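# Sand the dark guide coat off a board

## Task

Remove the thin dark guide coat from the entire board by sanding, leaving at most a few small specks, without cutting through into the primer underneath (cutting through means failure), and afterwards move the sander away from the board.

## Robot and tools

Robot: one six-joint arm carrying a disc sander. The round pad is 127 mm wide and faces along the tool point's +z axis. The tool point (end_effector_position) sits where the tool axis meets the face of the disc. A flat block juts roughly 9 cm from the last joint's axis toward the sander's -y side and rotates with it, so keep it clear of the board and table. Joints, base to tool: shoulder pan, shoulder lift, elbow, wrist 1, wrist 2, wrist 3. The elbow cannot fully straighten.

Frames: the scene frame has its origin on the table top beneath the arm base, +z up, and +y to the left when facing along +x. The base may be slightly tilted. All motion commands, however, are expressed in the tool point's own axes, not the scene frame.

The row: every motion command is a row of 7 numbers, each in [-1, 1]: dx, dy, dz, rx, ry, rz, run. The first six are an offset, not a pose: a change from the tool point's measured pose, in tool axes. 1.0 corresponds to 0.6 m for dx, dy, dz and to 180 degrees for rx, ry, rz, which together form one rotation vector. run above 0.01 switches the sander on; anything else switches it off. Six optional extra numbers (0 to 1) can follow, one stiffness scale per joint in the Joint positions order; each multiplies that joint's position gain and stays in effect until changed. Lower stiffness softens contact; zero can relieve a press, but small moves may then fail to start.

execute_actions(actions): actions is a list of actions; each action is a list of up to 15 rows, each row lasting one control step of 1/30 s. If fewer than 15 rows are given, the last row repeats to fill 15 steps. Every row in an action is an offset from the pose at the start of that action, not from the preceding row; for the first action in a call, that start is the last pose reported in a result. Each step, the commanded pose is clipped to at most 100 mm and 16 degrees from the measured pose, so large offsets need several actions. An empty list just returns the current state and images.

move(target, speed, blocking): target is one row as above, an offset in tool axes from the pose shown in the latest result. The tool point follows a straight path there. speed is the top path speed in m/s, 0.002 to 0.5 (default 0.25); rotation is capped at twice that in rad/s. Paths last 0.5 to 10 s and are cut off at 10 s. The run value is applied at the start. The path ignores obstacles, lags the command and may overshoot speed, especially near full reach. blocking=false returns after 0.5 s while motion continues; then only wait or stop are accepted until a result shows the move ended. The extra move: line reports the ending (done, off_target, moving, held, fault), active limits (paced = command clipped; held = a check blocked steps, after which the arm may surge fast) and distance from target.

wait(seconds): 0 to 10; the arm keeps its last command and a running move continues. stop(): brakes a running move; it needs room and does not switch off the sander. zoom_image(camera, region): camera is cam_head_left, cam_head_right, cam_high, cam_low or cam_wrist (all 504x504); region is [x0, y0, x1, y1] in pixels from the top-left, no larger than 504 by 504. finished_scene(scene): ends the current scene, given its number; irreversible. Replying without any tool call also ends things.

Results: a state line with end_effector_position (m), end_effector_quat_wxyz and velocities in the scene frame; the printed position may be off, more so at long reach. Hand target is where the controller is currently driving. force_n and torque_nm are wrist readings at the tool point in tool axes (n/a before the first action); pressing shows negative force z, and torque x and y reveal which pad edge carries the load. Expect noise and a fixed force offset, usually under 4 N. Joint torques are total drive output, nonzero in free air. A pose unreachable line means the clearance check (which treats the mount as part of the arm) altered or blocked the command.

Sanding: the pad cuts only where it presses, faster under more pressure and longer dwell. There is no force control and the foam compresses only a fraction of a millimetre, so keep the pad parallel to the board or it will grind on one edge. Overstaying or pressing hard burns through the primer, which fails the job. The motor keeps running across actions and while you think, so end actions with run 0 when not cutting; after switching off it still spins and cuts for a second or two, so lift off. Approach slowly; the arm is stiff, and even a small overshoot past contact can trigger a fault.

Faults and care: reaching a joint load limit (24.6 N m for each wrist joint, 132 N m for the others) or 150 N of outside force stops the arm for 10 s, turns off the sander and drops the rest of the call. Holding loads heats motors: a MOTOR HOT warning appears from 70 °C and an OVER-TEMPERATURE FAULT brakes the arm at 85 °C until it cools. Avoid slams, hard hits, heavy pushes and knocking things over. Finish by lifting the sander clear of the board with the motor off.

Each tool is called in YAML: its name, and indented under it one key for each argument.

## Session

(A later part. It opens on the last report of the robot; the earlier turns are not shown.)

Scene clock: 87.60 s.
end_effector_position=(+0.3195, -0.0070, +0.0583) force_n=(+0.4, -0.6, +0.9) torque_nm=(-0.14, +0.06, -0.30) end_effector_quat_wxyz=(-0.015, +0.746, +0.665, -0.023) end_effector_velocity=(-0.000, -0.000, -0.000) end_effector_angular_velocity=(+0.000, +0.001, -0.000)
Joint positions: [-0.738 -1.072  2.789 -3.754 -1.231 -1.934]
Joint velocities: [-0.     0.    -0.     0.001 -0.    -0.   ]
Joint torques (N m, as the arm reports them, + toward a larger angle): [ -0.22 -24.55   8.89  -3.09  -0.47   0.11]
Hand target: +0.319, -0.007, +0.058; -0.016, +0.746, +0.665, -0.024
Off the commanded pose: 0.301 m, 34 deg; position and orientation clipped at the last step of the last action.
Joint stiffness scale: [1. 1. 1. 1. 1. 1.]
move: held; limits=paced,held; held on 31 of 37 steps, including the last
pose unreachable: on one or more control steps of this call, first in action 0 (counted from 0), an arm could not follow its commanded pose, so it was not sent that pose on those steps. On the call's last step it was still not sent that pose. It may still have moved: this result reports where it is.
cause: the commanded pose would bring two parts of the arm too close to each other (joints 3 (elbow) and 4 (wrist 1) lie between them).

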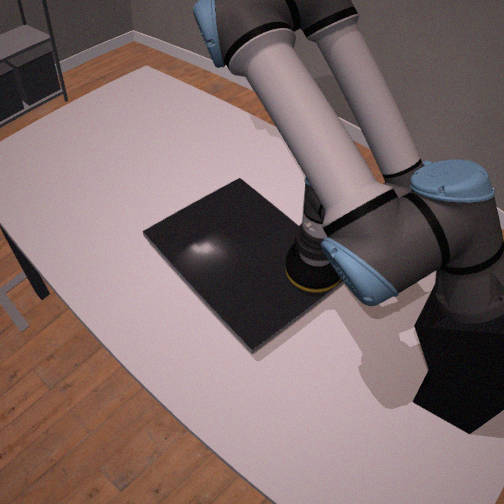

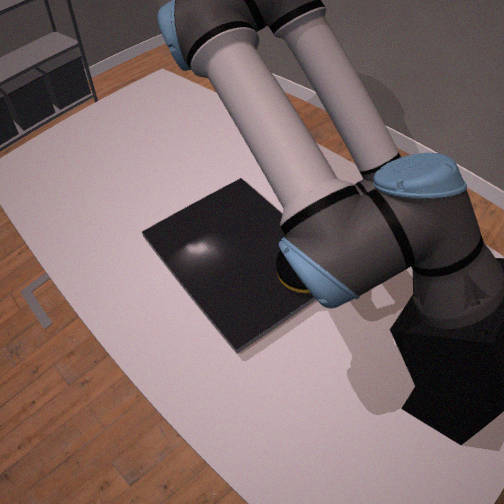

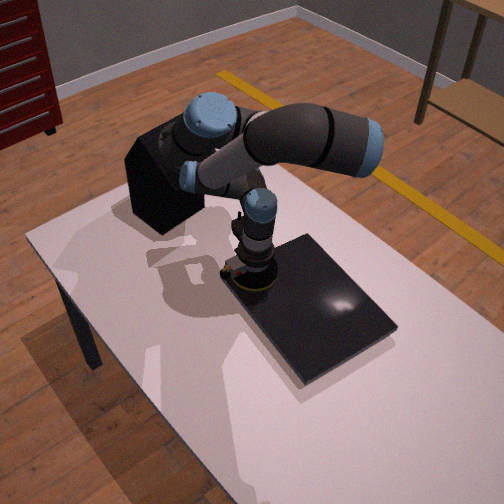

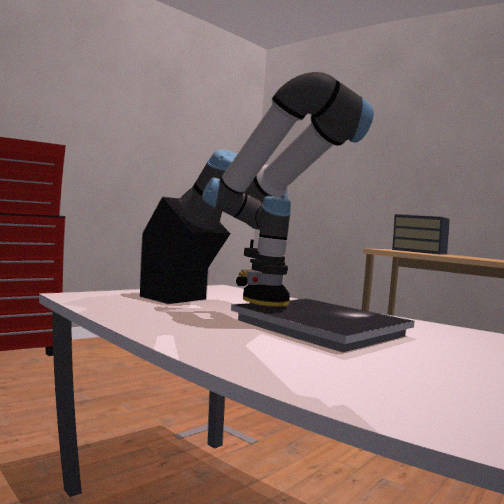

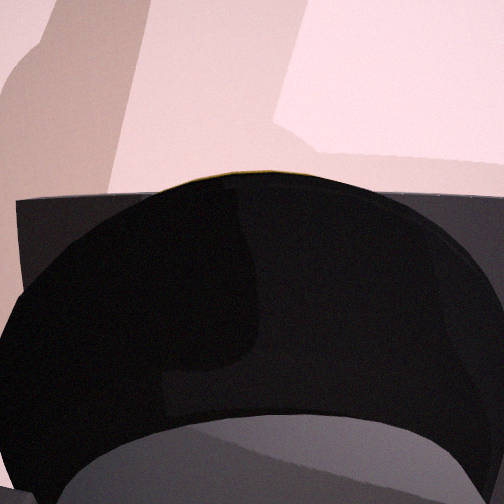

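move:
  target: [0.05, 0.2, -0.03, 0, 0, 0, 0]
  speed: 0.25

Scene clock: 89.53 s.
end_effector_position=(+0.4415, +0.0085, +0.0694) force_n=(+3.6, +0.8, -3.9) torque_nm=(+0.25, -0.29, -0.16) end_effector_quat_wxyz=(-0.015, +0.747, +0.664, -0.024) end_effector_velocity=(-0.001, -0.001, -0.001) end_effector_angular_velocity=(-0.000, +0.007, -0.002)
Joint positions: [-0.554 -1.373  2.504 -3.216 -1.318 -1.762]
Joint velocities: [-0.     0.    -0.002  0.008 -0.002  0.   ]
Joint torques (N m, as the arm reports them, + toward a larger angle): [  4.1  -32.64  -3.59  -2.53  -0.85   0.58]
Hand target: +0.443, +0.009, +0.070; -0.015, +0.746, +0.665, -0.023
Off the commanded pose: 0.002 m, 0 deg.
Joint stiffness scale: [1. 1. 1. 1. 1. 1.]
move: done

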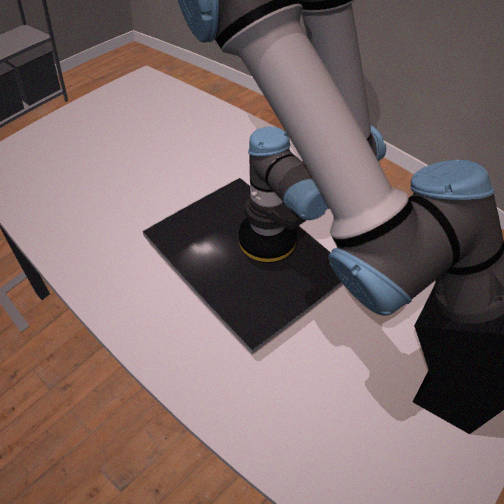

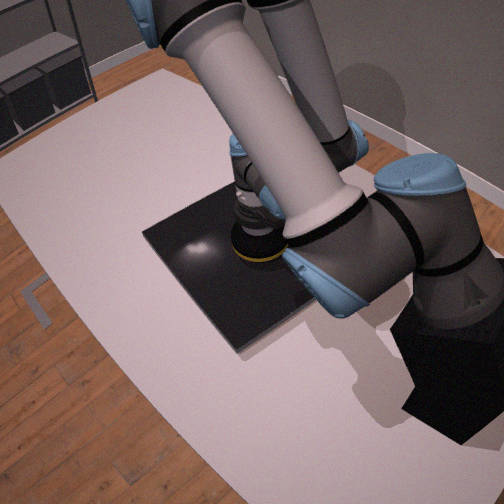

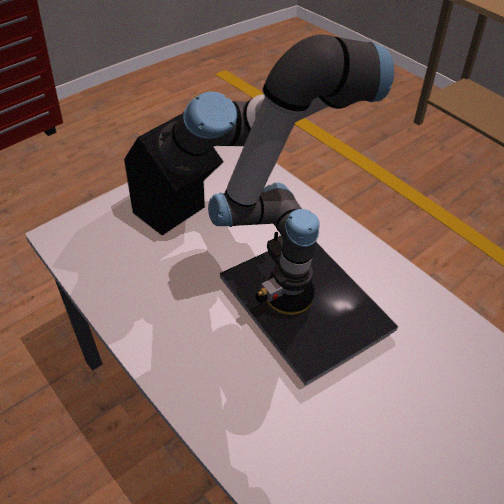

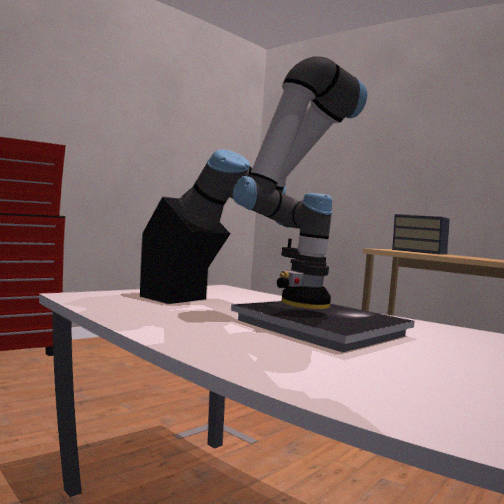

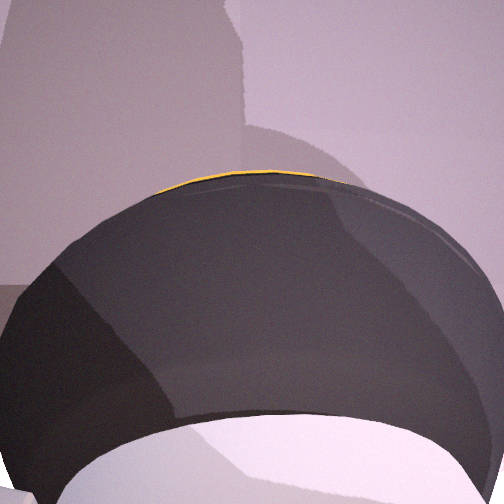

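move:
  target: [0.2848, 0.1873, -0.34, -0.0422, 0.2182, 0, 0]
  speed: 0.4

Scene clock: 92.07 s.
end_effector_position=(+0.5834, +0.1653, +0.2642) force_n=(+1.4, +2.1, +1.0) torque_nm=(+0.07, -0.28, -0.07) end_effector_quat_wxyz=(-0.187, +0.712, +0.620, +0.271) end_effector_velocity=(+0.000, +0.002, +0.001) end_effector_angular_velocity=(+0.010, +0.004, +0.000)
Joint positions: [-0.542 -1.828  2.292 -2.569 -0.629 -1.739]
Joint velocities: [ 0.001 -0.    -0.003  0.012  0.008 -0.003]
Joint torques (N m, as the arm reports them, + toward a larger angle): [  8.15 -26.26 -17.49  -2.95   2.11  -0.26]
Hand target: +0.584, +0.166, +0.264; -0.189, +0.711, +0.621, +0.272
Off the commanded pose: 0.002 m, 0 deg.
Joint stiffness scale: [1. 1. 1. 1. 1. 1.]
move: done

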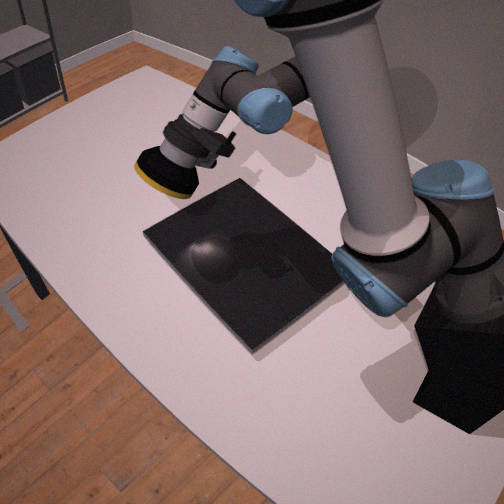

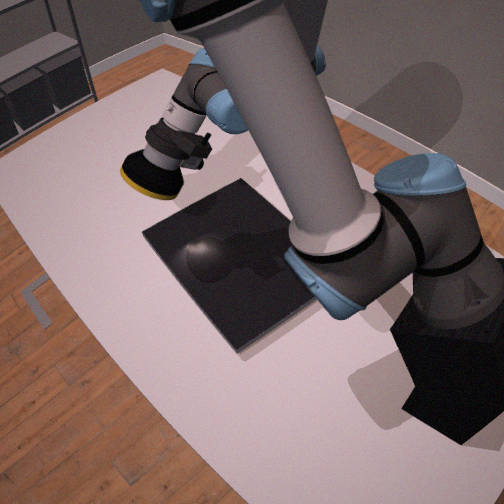

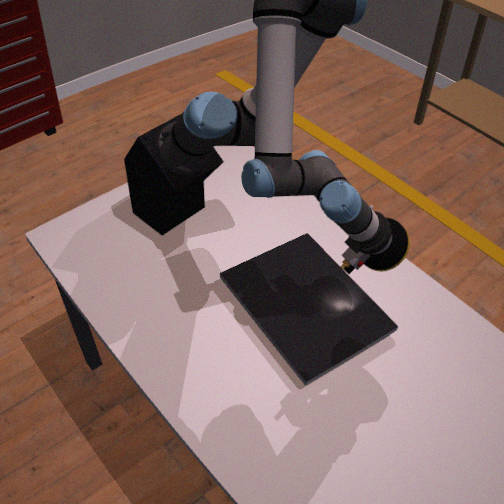

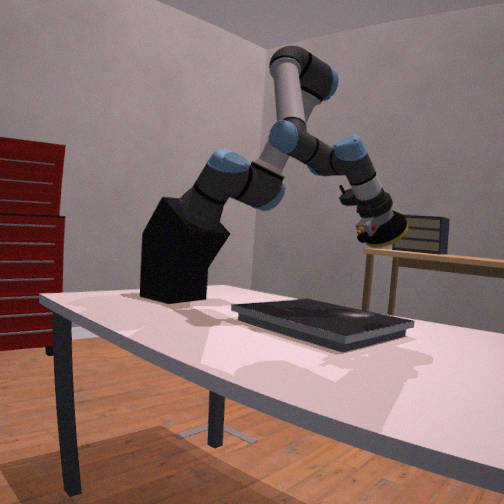

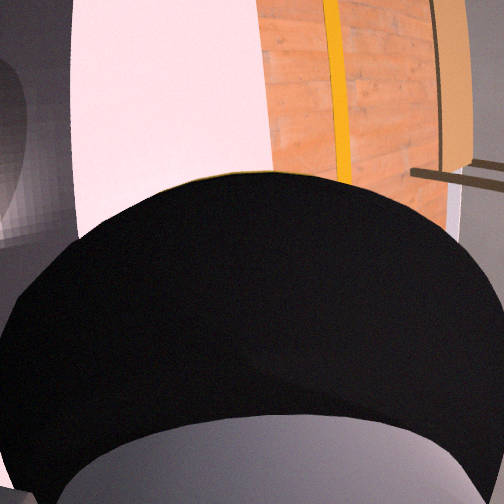

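execute_actions:
  actions:
    - [[0.0833,0.0141,-0.0096,-0.0121,0.0712,0,0],[0.0833,0.0141,-0.0096,-0.0121,0.0712,0,0],[0.0833,0.0141,-0.0096,-0.0121,0.0712,0,0],[0.0833,0.0141,-0.0096,-0.0121,0.0712,0,0],[0.0833,0.0141,-0.0096,-0.0121,0.0712,0,0],[0.0833,0.0141,-0.0096,-0.0121,0.0712,0,0],[0.0833,0.0141,-0.0096,-0.0121,0.0712,0,0],[0.1446,0.0246,-0.0299,-0.0214,0.126,0,0]]
    - [[0.0833,0.0141,-0.0096,-0.0121,0.0712,0,0],[0.0833,0.0141,-0.0096,-0.0121,0.0712,0,0],[0.0833,0.0141,-0.0096,-0.0121,0.0712,0,0],[0.0833,0.0141,-0.0096,-0.0121,0.0712,0,0],[0.0833,0.0141,-0.0096,-0.0121,0.0712,0,0],[0.0833,0.0141,-0.0096,-0.0121,0.0712,0,0],[0.0833,0.0141,-0.0096,-0.0121,0.0712,0,0],[0.1446,0.0246,-0.0299,-0.0214,0.126,0,0]]
    - [[0.0833,0.0141,-0.0096,-0.0121,0.0712,0,0],[0.0833,0.0141,-0.0096,-0.0121,0.0712,0,0],[0.0833,0.0141,-0.0096,-0.0121,0.0712,0,0],[0.0833,0.0141,-0.0096,-0.0121,0.0712,0,0],[0.0833,0.0141,-0.0096,-0.0121,0.0712,0,0],[0.0833,0.0141,-0.0096,-0.0121,0.0712,0,0],[0.0833,0.0141,-0.0096,-0.0121,0.0712,0,0],[0.1446,0.0246,-0.0299,-0.0214,0.126,0,0]]

wait:
  seconds: 0.3

Scene clock: 95.60 s.
end_effector_position=(+0.6160, +0.2401, +0.4778) force_n=(+6.0, +3.6, +0.0) torque_nm=(+0.33, -0.76, -0.06) end_effector_quat_wxyz=(-0.399, +0.503, +0.425, +0.638) end_effector_velocity=(-0.004, -0.012, +0.105) end_effector_angular_velocity=(+0.425, -0.153, -0.001)
Joint positions: [-0.554 -1.852  2.292 -2.541  0.412 -1.749]
Joint velocities: [-0.     0.001 -0.    -0.045  0.452  0.025]
Joint torques (N m, as the arm reports them, + toward a larger angle): [  6.65 -25.41 -16.1   -3.55   2.62   0.59]
Hand target: +0.615, +0.238, +0.488; -0.409, +0.488, +0.411, +0.652
Off the commanded pose: 0.011 m, 3 deg.
Joint stiffness scale: [1. 1. 1. 1. 1. 1.]

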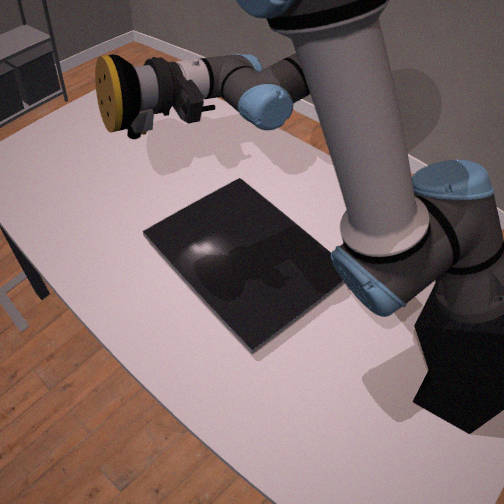

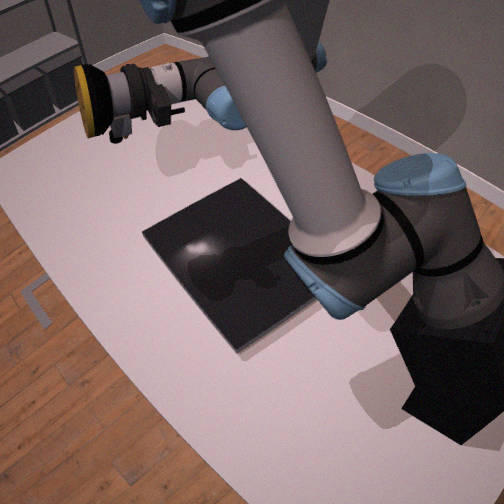

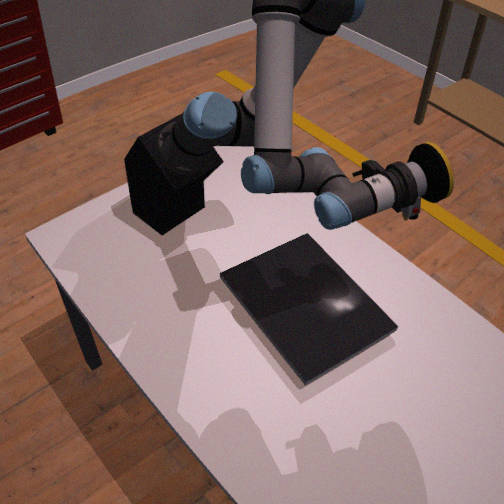

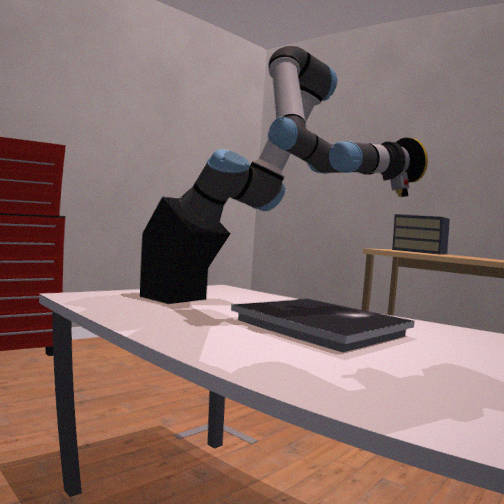

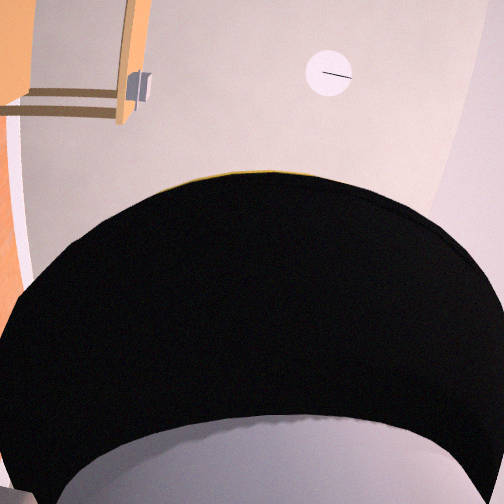

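Scene clock: 95.90 s.
end_effector_position=(+0.6156, +0.2384, +0.4887) force_n=(-1.6, +1.1, -1.1) torque_nm=(-0.02, +0.35, -0.29) end_effector_quat_wxyz=(-0.408, +0.488, +0.413, +0.652) end_effector_velocity=(-0.000, -0.001, +0.006) end_effector_angular_velocity=(+0.027, -0.009, +0.001)
Joint positions: [-0.554 -1.85   2.292 -2.548  0.461 -1.746]
Joint velocities: [ 0.     0.002 -0.    -0.005  0.029  0.003]
Joint torques (N m, as the arm reports them, + toward a larger angle): [  7.35 -25.99 -15.66  -3.5    2.88   0.54]
Hand target: +0.615, +0.238, +0.488; -0.409, +0.488, +0.411, +0.652
Off the commanded pose: 0.001 m, 0 deg.
Joint stiffness scale: [1. 1. 1. 1. 1. 1.]
wait: 0.30 s; no rest

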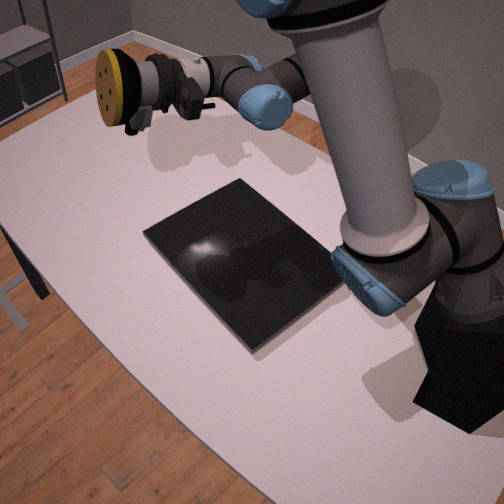

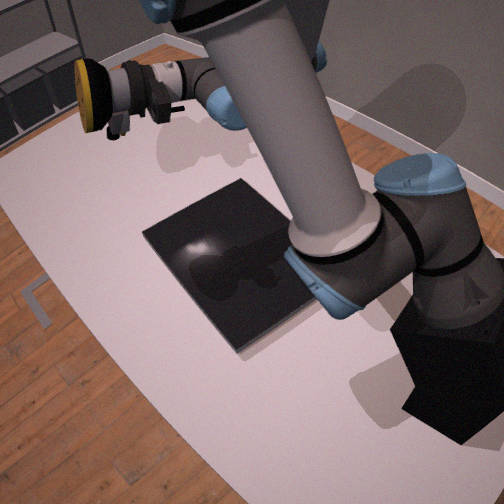

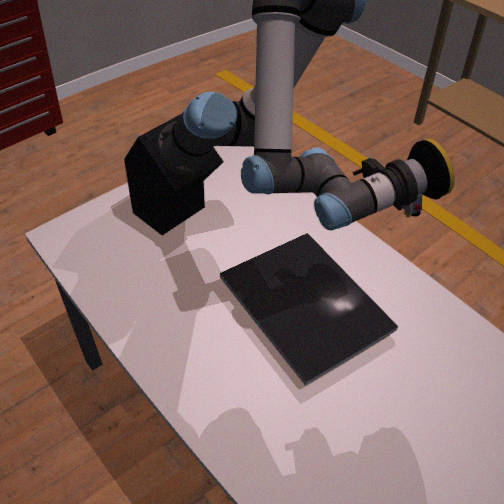

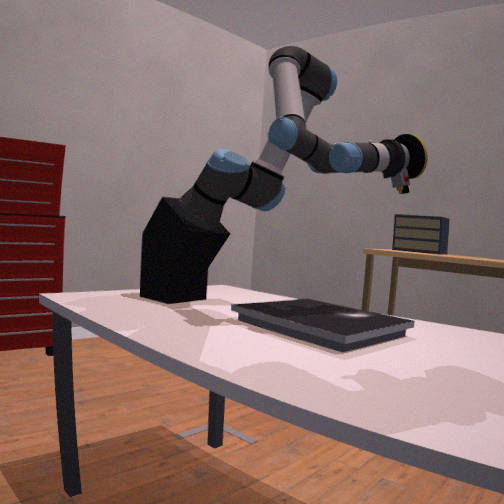

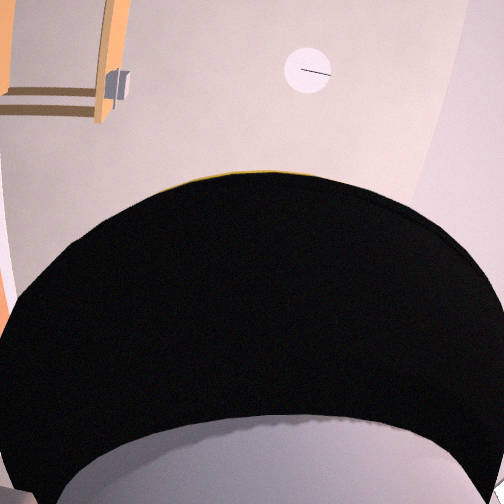

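move:
  target: [-0.4742, -0.1148, -0.4762, -0.7143, -0.1323, 0.6034, 0]
  speed: 0.5

Scene clock: 102.37 s.
end_effector_position=(+0.5189, +0.0314, +0.1508) force_n=(+3.7, +0.0, +0.0) torque_nm=(+0.07, -0.48, -0.01) end_effector_quat_wxyz=(-0.026, +0.705, -0.708, +0.039) end_effector_velocity=(-0.002, +0.001, +0.000) end_effector_angular_velocity=(+0.003, +0.013, -0.007)
Joint positions: [-0.512 -1.468  1.879  0.485  1.311 -1.801]
Joint velocities: [ 0.     0.002 -0.002  0.013  0.001  0.004]
Joint torques (N m, as the arm reports them, + toward a larger angle): [  1.86 -36.14 -13.58   3.34  -0.43   0.64]
Hand target: +0.520, +0.031, +0.150; -0.026, +0.704, -0.708, +0.039
Off the commanded pose: 0.002 m, 0 deg.
Joint stiffness scale: [1. 1. 1. 1. 1. 1.]
move: done

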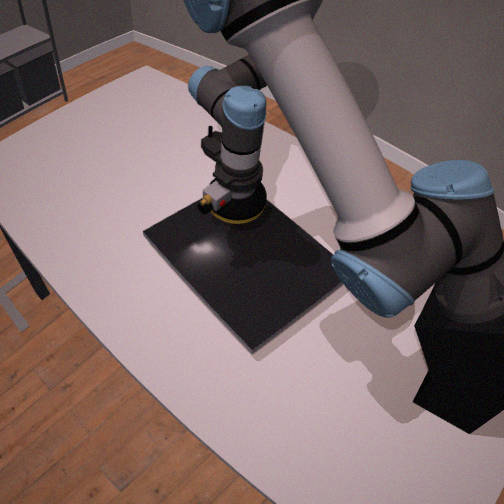

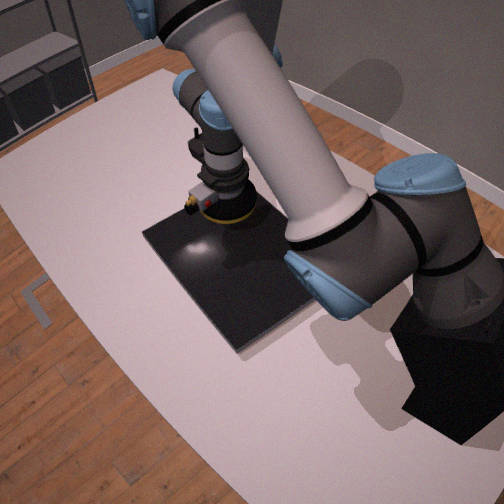

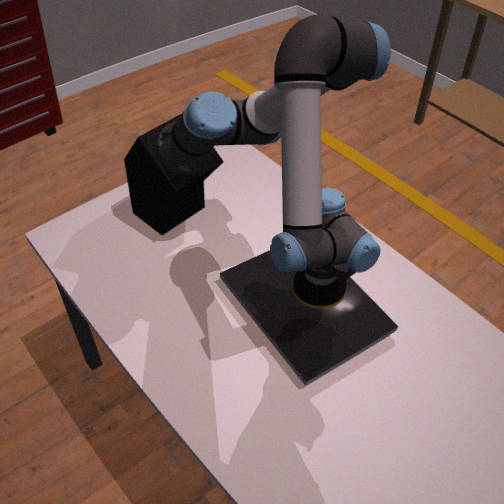

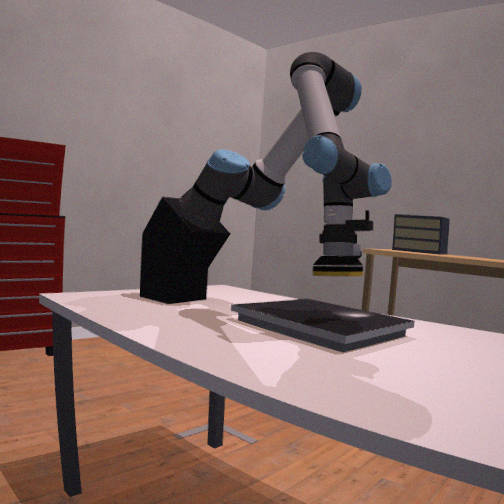

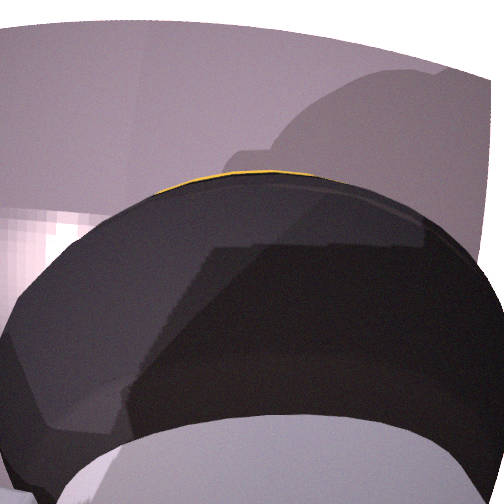

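execute_actions:
  actions: []

Scene clock: 105.30 s.
end_effector_position=(+0.5187, +0.0315, +0.1508) force_n=(+3.3, -0.7, +1.6) torque_nm=(-0.05, -0.24, -0.09) end_effector_quat_wxyz=(-0.026, +0.705, -0.708, +0.039) end_effector_velocity=(+0.000, -0.000, -0.000) end_effector_angular_velocity=(-0.001, +0.000, +0.000)
Joint positions: [-0.512 -1.468  1.879  0.486  1.311 -1.8  ]
Joint velocities: [-0.  0. -0. -0.  0. -0.]
Joint torques (N m, as the arm reports them, + toward a larger angle): [  1.47 -36.96 -13.19   3.28  -0.3    0.52]
Hand target: +0.520, +0.031, +0.150; -0.026, +0.704, -0.708, +0.039
Off the commanded pose: 0.002 m, 0 deg.
Joint stiffness scale: [1. 1. 1. 1. 1. 1.]

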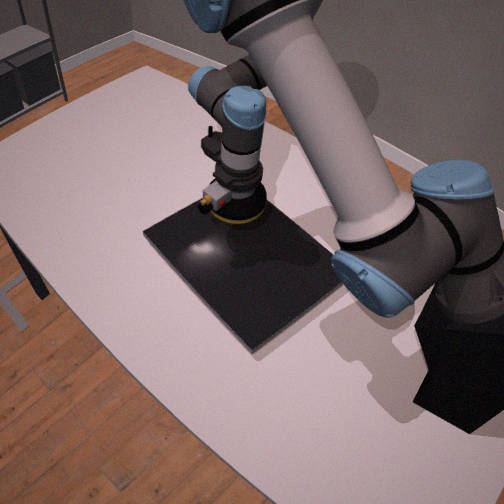

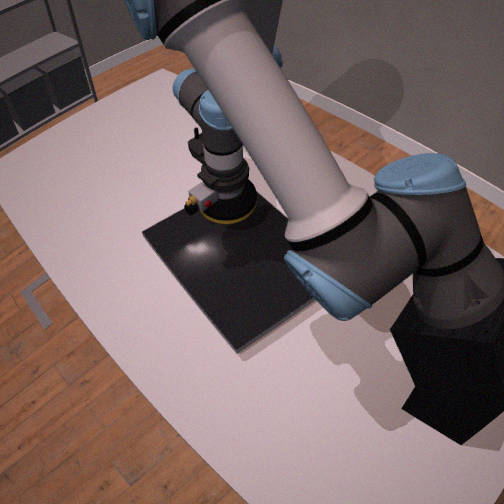

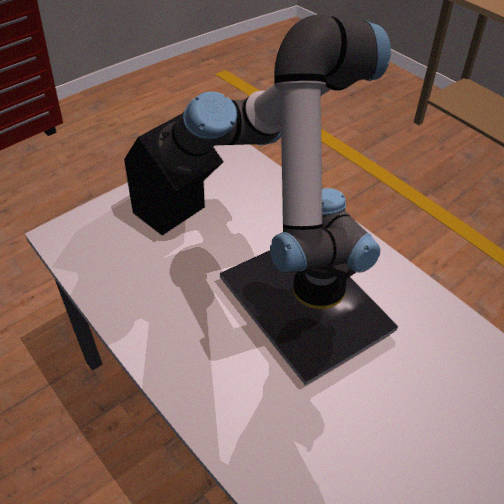

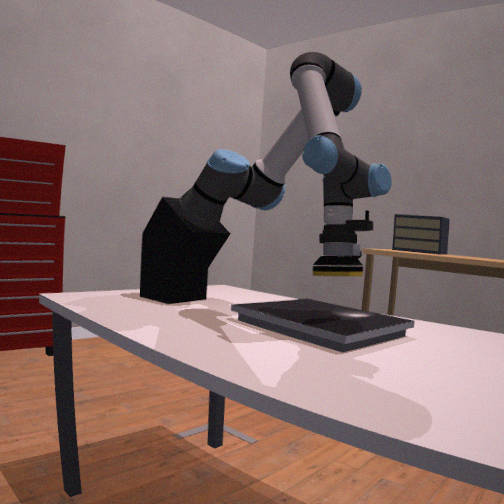

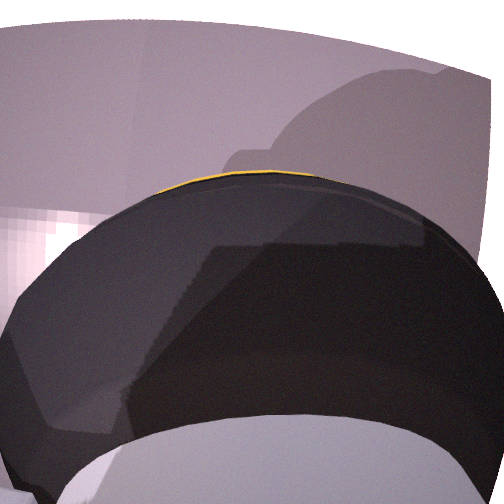

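move:
  target: [0.1215,-0.1083,0.1910,-0.0295,-0.0046,0.0261,0]
  speed: 0.16

Scene clock: 141.53 s.
end_effector_position=(+0.5928, -0.0436, +0.0444) force_n=(+3.7, +1.9, +1.3) torque_nm=(+0.32, -0.56, -0.18) end_effector_quat_wxyz=(+0.000, +0.676, -0.737, +0.000) end_effector_velocity=(+0.001, -0.000, +0.002) end_effector_angular_velocity=(+0.001, +0.006, -0.001)
Joint positions: [-0.562 -1.083  1.486  0.602  1.289 -1.788]
Joint velocities: [-0.     0.    -0.008  0.015  0.001 -0.001]
Joint torques (N m, as the arm reports them, + toward a larger angle): [ -3.31 -48.52 -14.91   3.38  -0.68   0.26]
Hand target: +0.593, -0.044, +0.044; +0.000, +0.676, -0.737, -0.000
Off the commanded pose: 0.001 m, 0 deg.
Joint stiffness scale: [1. 1. 1. 1. 1. 1.]
move: done

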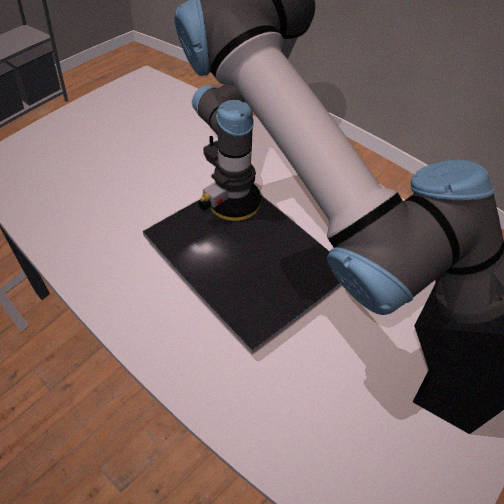

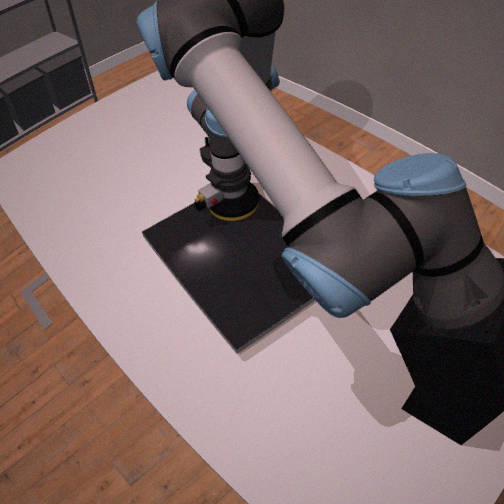

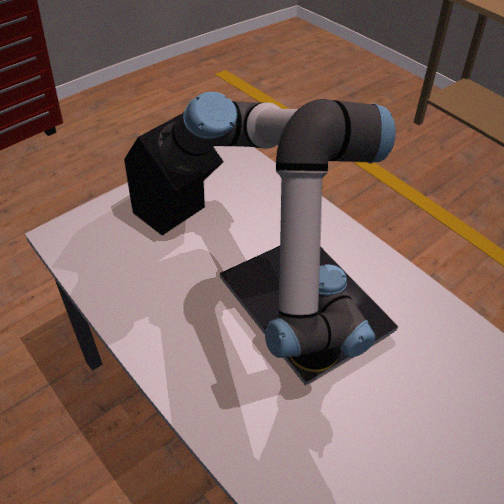

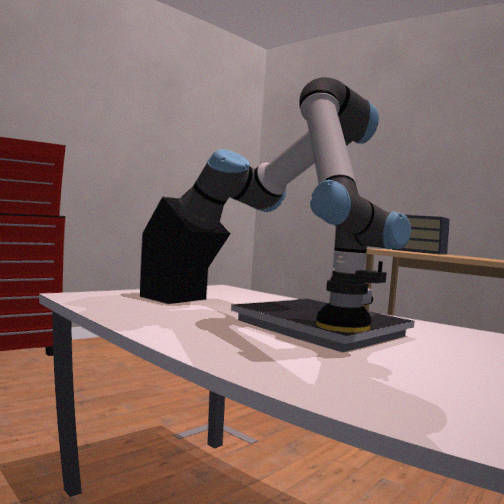

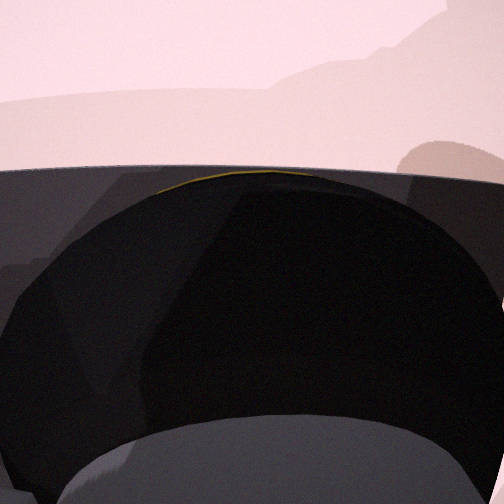

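move:
  target: [-0.00097,0.02125,0.02817,-0.00745,-0.00232,0.0010,0]
  speed: 0.03

wait:
  seconds: 0

wait:
  seconds: 0.1

Scene clock: 144.97 s.
end_effector_position=(+0.5924, -0.0438, +0.0425) force_n=(-1.7, -1.9, -42.1) torque_nm=(-0.23, -0.18, +0.01) end_effector_quat_wxyz=(-0.000, +0.677, -0.736, +0.001) end_effector_velocity=(+0.000, +0.000, -0.000) end_effector_angular_velocity=(-0.000, -0.001, -0.000)
Joint positions: [-0.562 -1.08   1.487  0.597  1.289 -1.787]
Joint velocities: [ 0.    -0.     0.    -0.002  0.     0.001]
Joint torques (N m, as the arm reports them, + toward a larger angle): [ -0.06 -25.17  -4.    -1.78  -0.07   0.12]
Hand target: +0.580, -0.042, +0.028; +0.006, +0.675, -0.738, -0.011
Off the commanded pose: 0.019 m, 1 deg.
Joint stiffness scale: [1. 1. 1. 1. 1. 1.]
move: off_target

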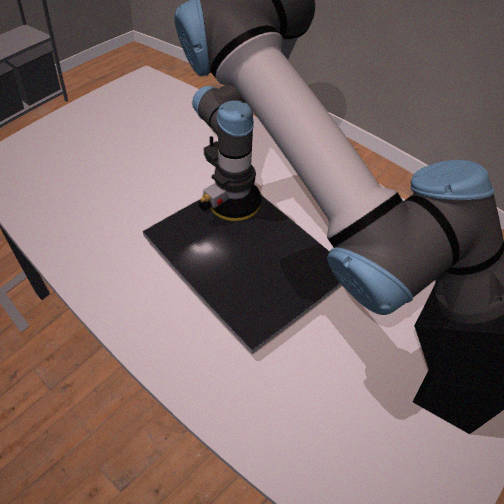

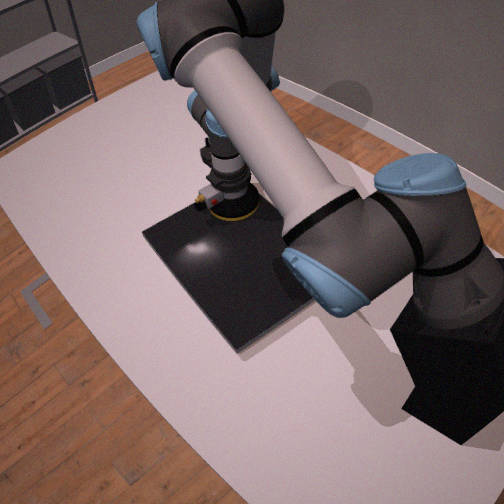

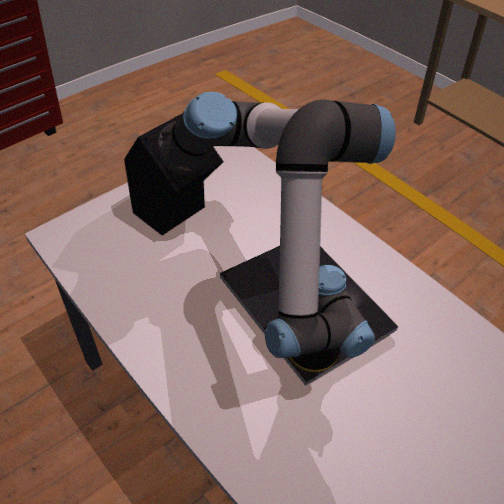

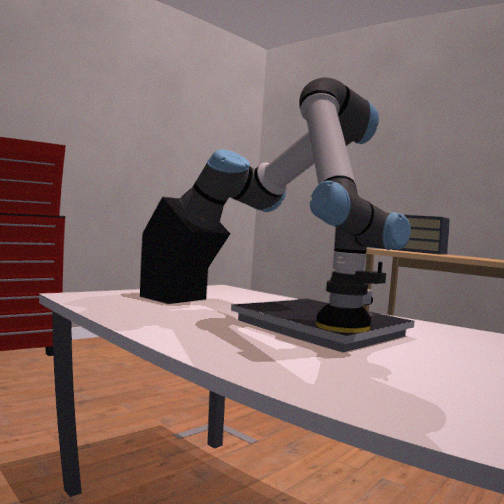

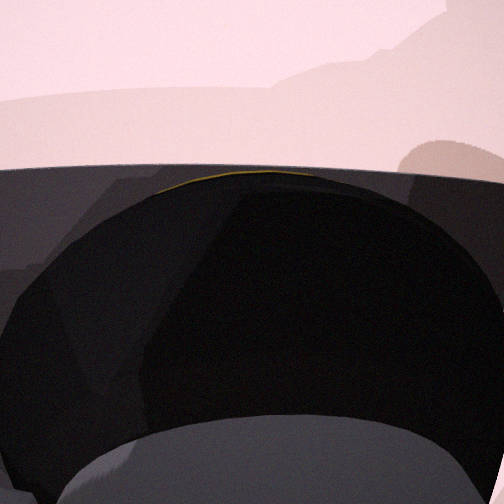

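Scene clock: 144.97 s.
end_effector_position=(+0.5924, -0.0438, +0.0425) force_n=(-1.7, -1.9, -42.1) torque_nm=(-0.23, -0.18, +0.01) end_effector_quat_wxyz=(-0.000, +0.677, -0.736, +0.001) end_effector_velocity=(+0.000, +0.000, -0.000) end_effector_angular_velocity=(-0.000, -0.001, -0.000)
Joint positions: [-0.562 -1.08   1.487  0.597  1.289 -1.787]
Joint velocities: [ 0.    -0.     0.    -0.002  0.     0.001]
Joint torques (N m, as the arm reports them, + toward a larger angle): [ -0.06 -25.17  -4.    -1.78  -0.07   0.12]
Hand target: +0.580, -0.042, +0.028; +0.006, +0.675, -0.738, -0.011
Off the commanded pose: 0.019 m, 1 deg.
Joint stiffness scale: [1. 1. 1. 1. 1. 1.]

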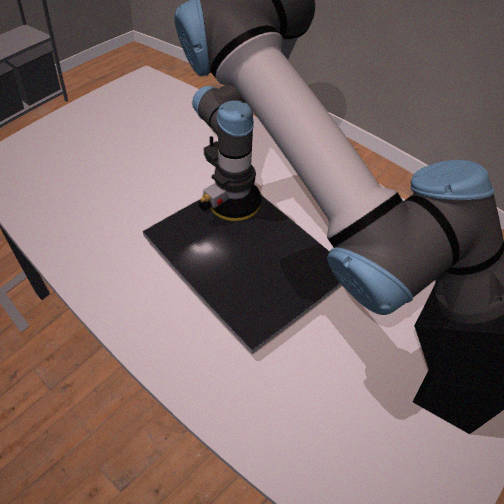

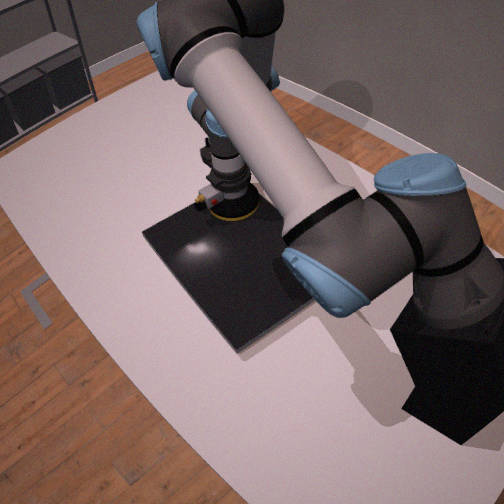

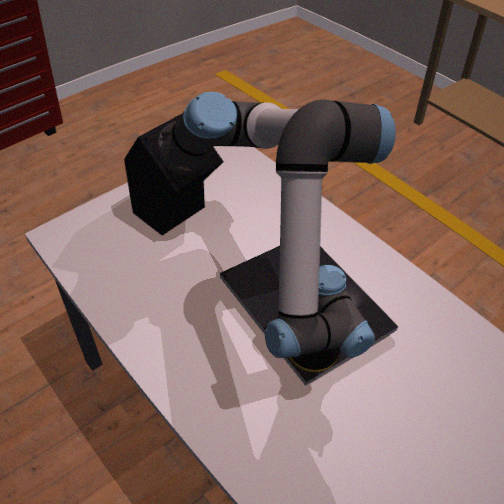

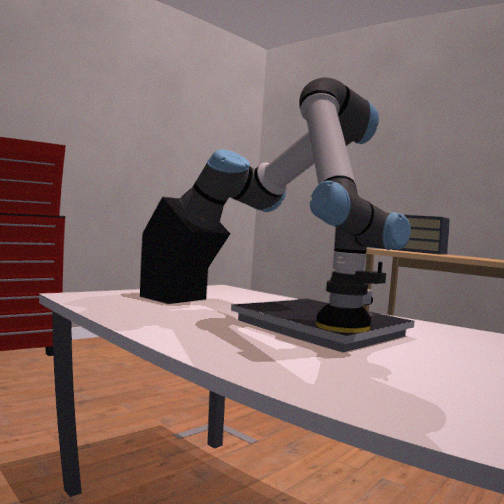

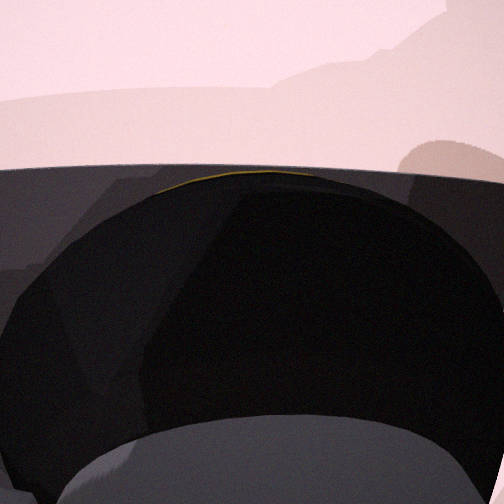

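Scene clock: 145.07 s.
end_effector_position=(+0.5924, -0.0438, +0.0425) force_n=(-4.5, -4.3, -47.0) torque_nm=(-0.56, +0.13, -0.05) end_effector_quat_wxyz=(-0.000, +0.677, -0.736, +0.001) end_effector_velocity=(+0.000, +0.000, -0.000) end_effector_angular_velocity=(+0.000, -0.001, +0.002)
Joint positions: [-0.562 -1.08   1.487  0.597  1.289 -1.787]
Joint velocities: [-0.     0.     0.    -0.001 -0.    -0.002]
Joint torques (N m, as the arm reports them, + toward a larger angle): [  0.47 -25.12  -3.38  -1.78  -0.03   0.02]
Hand target: +0.580, -0.042, +0.028; +0.006, +0.675, -0.738, -0.011
Off the commanded pose: 0.019 m, 1 deg.
Joint stiffness scale: [1. 1. 1. 1. 1. 1.]
wait: 0.10 s; no rest

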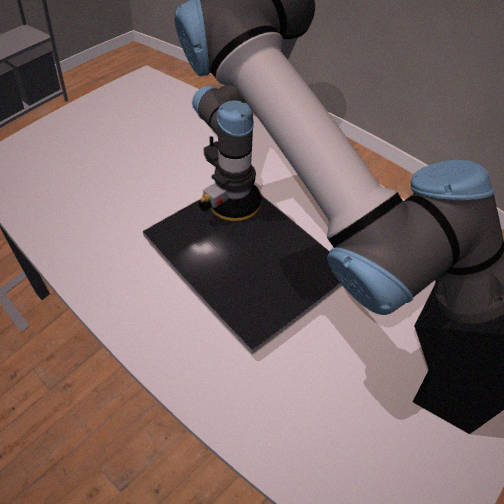

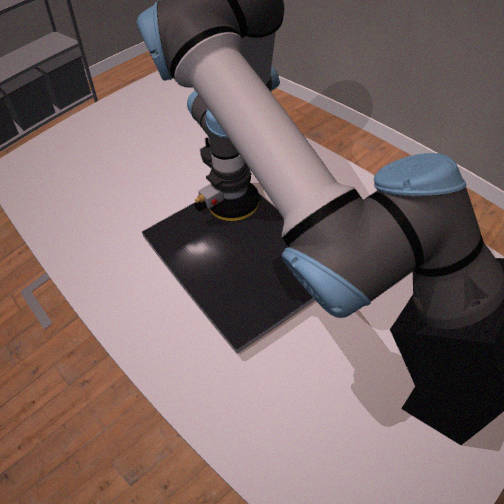

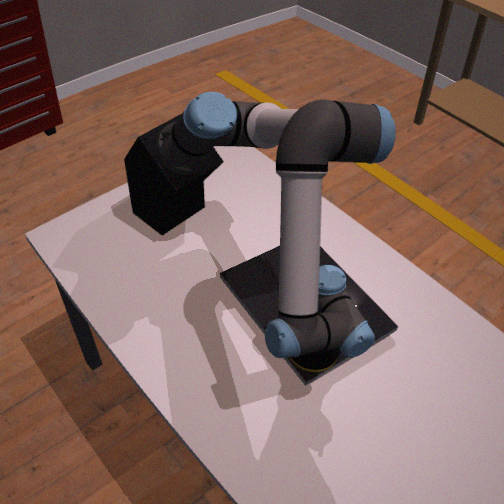

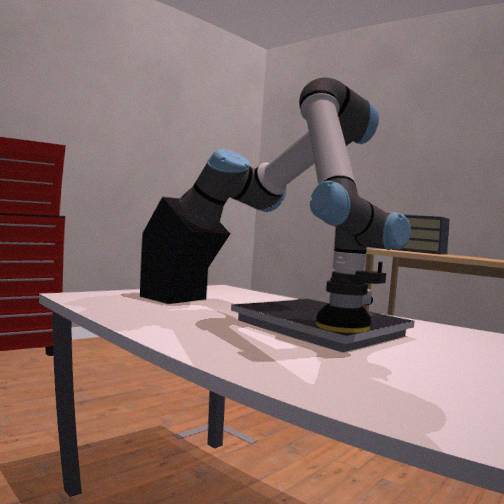

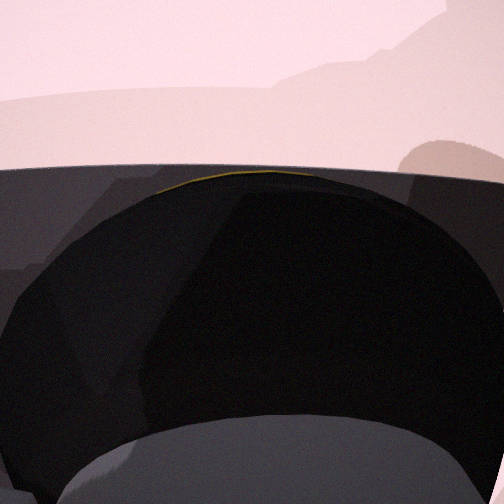

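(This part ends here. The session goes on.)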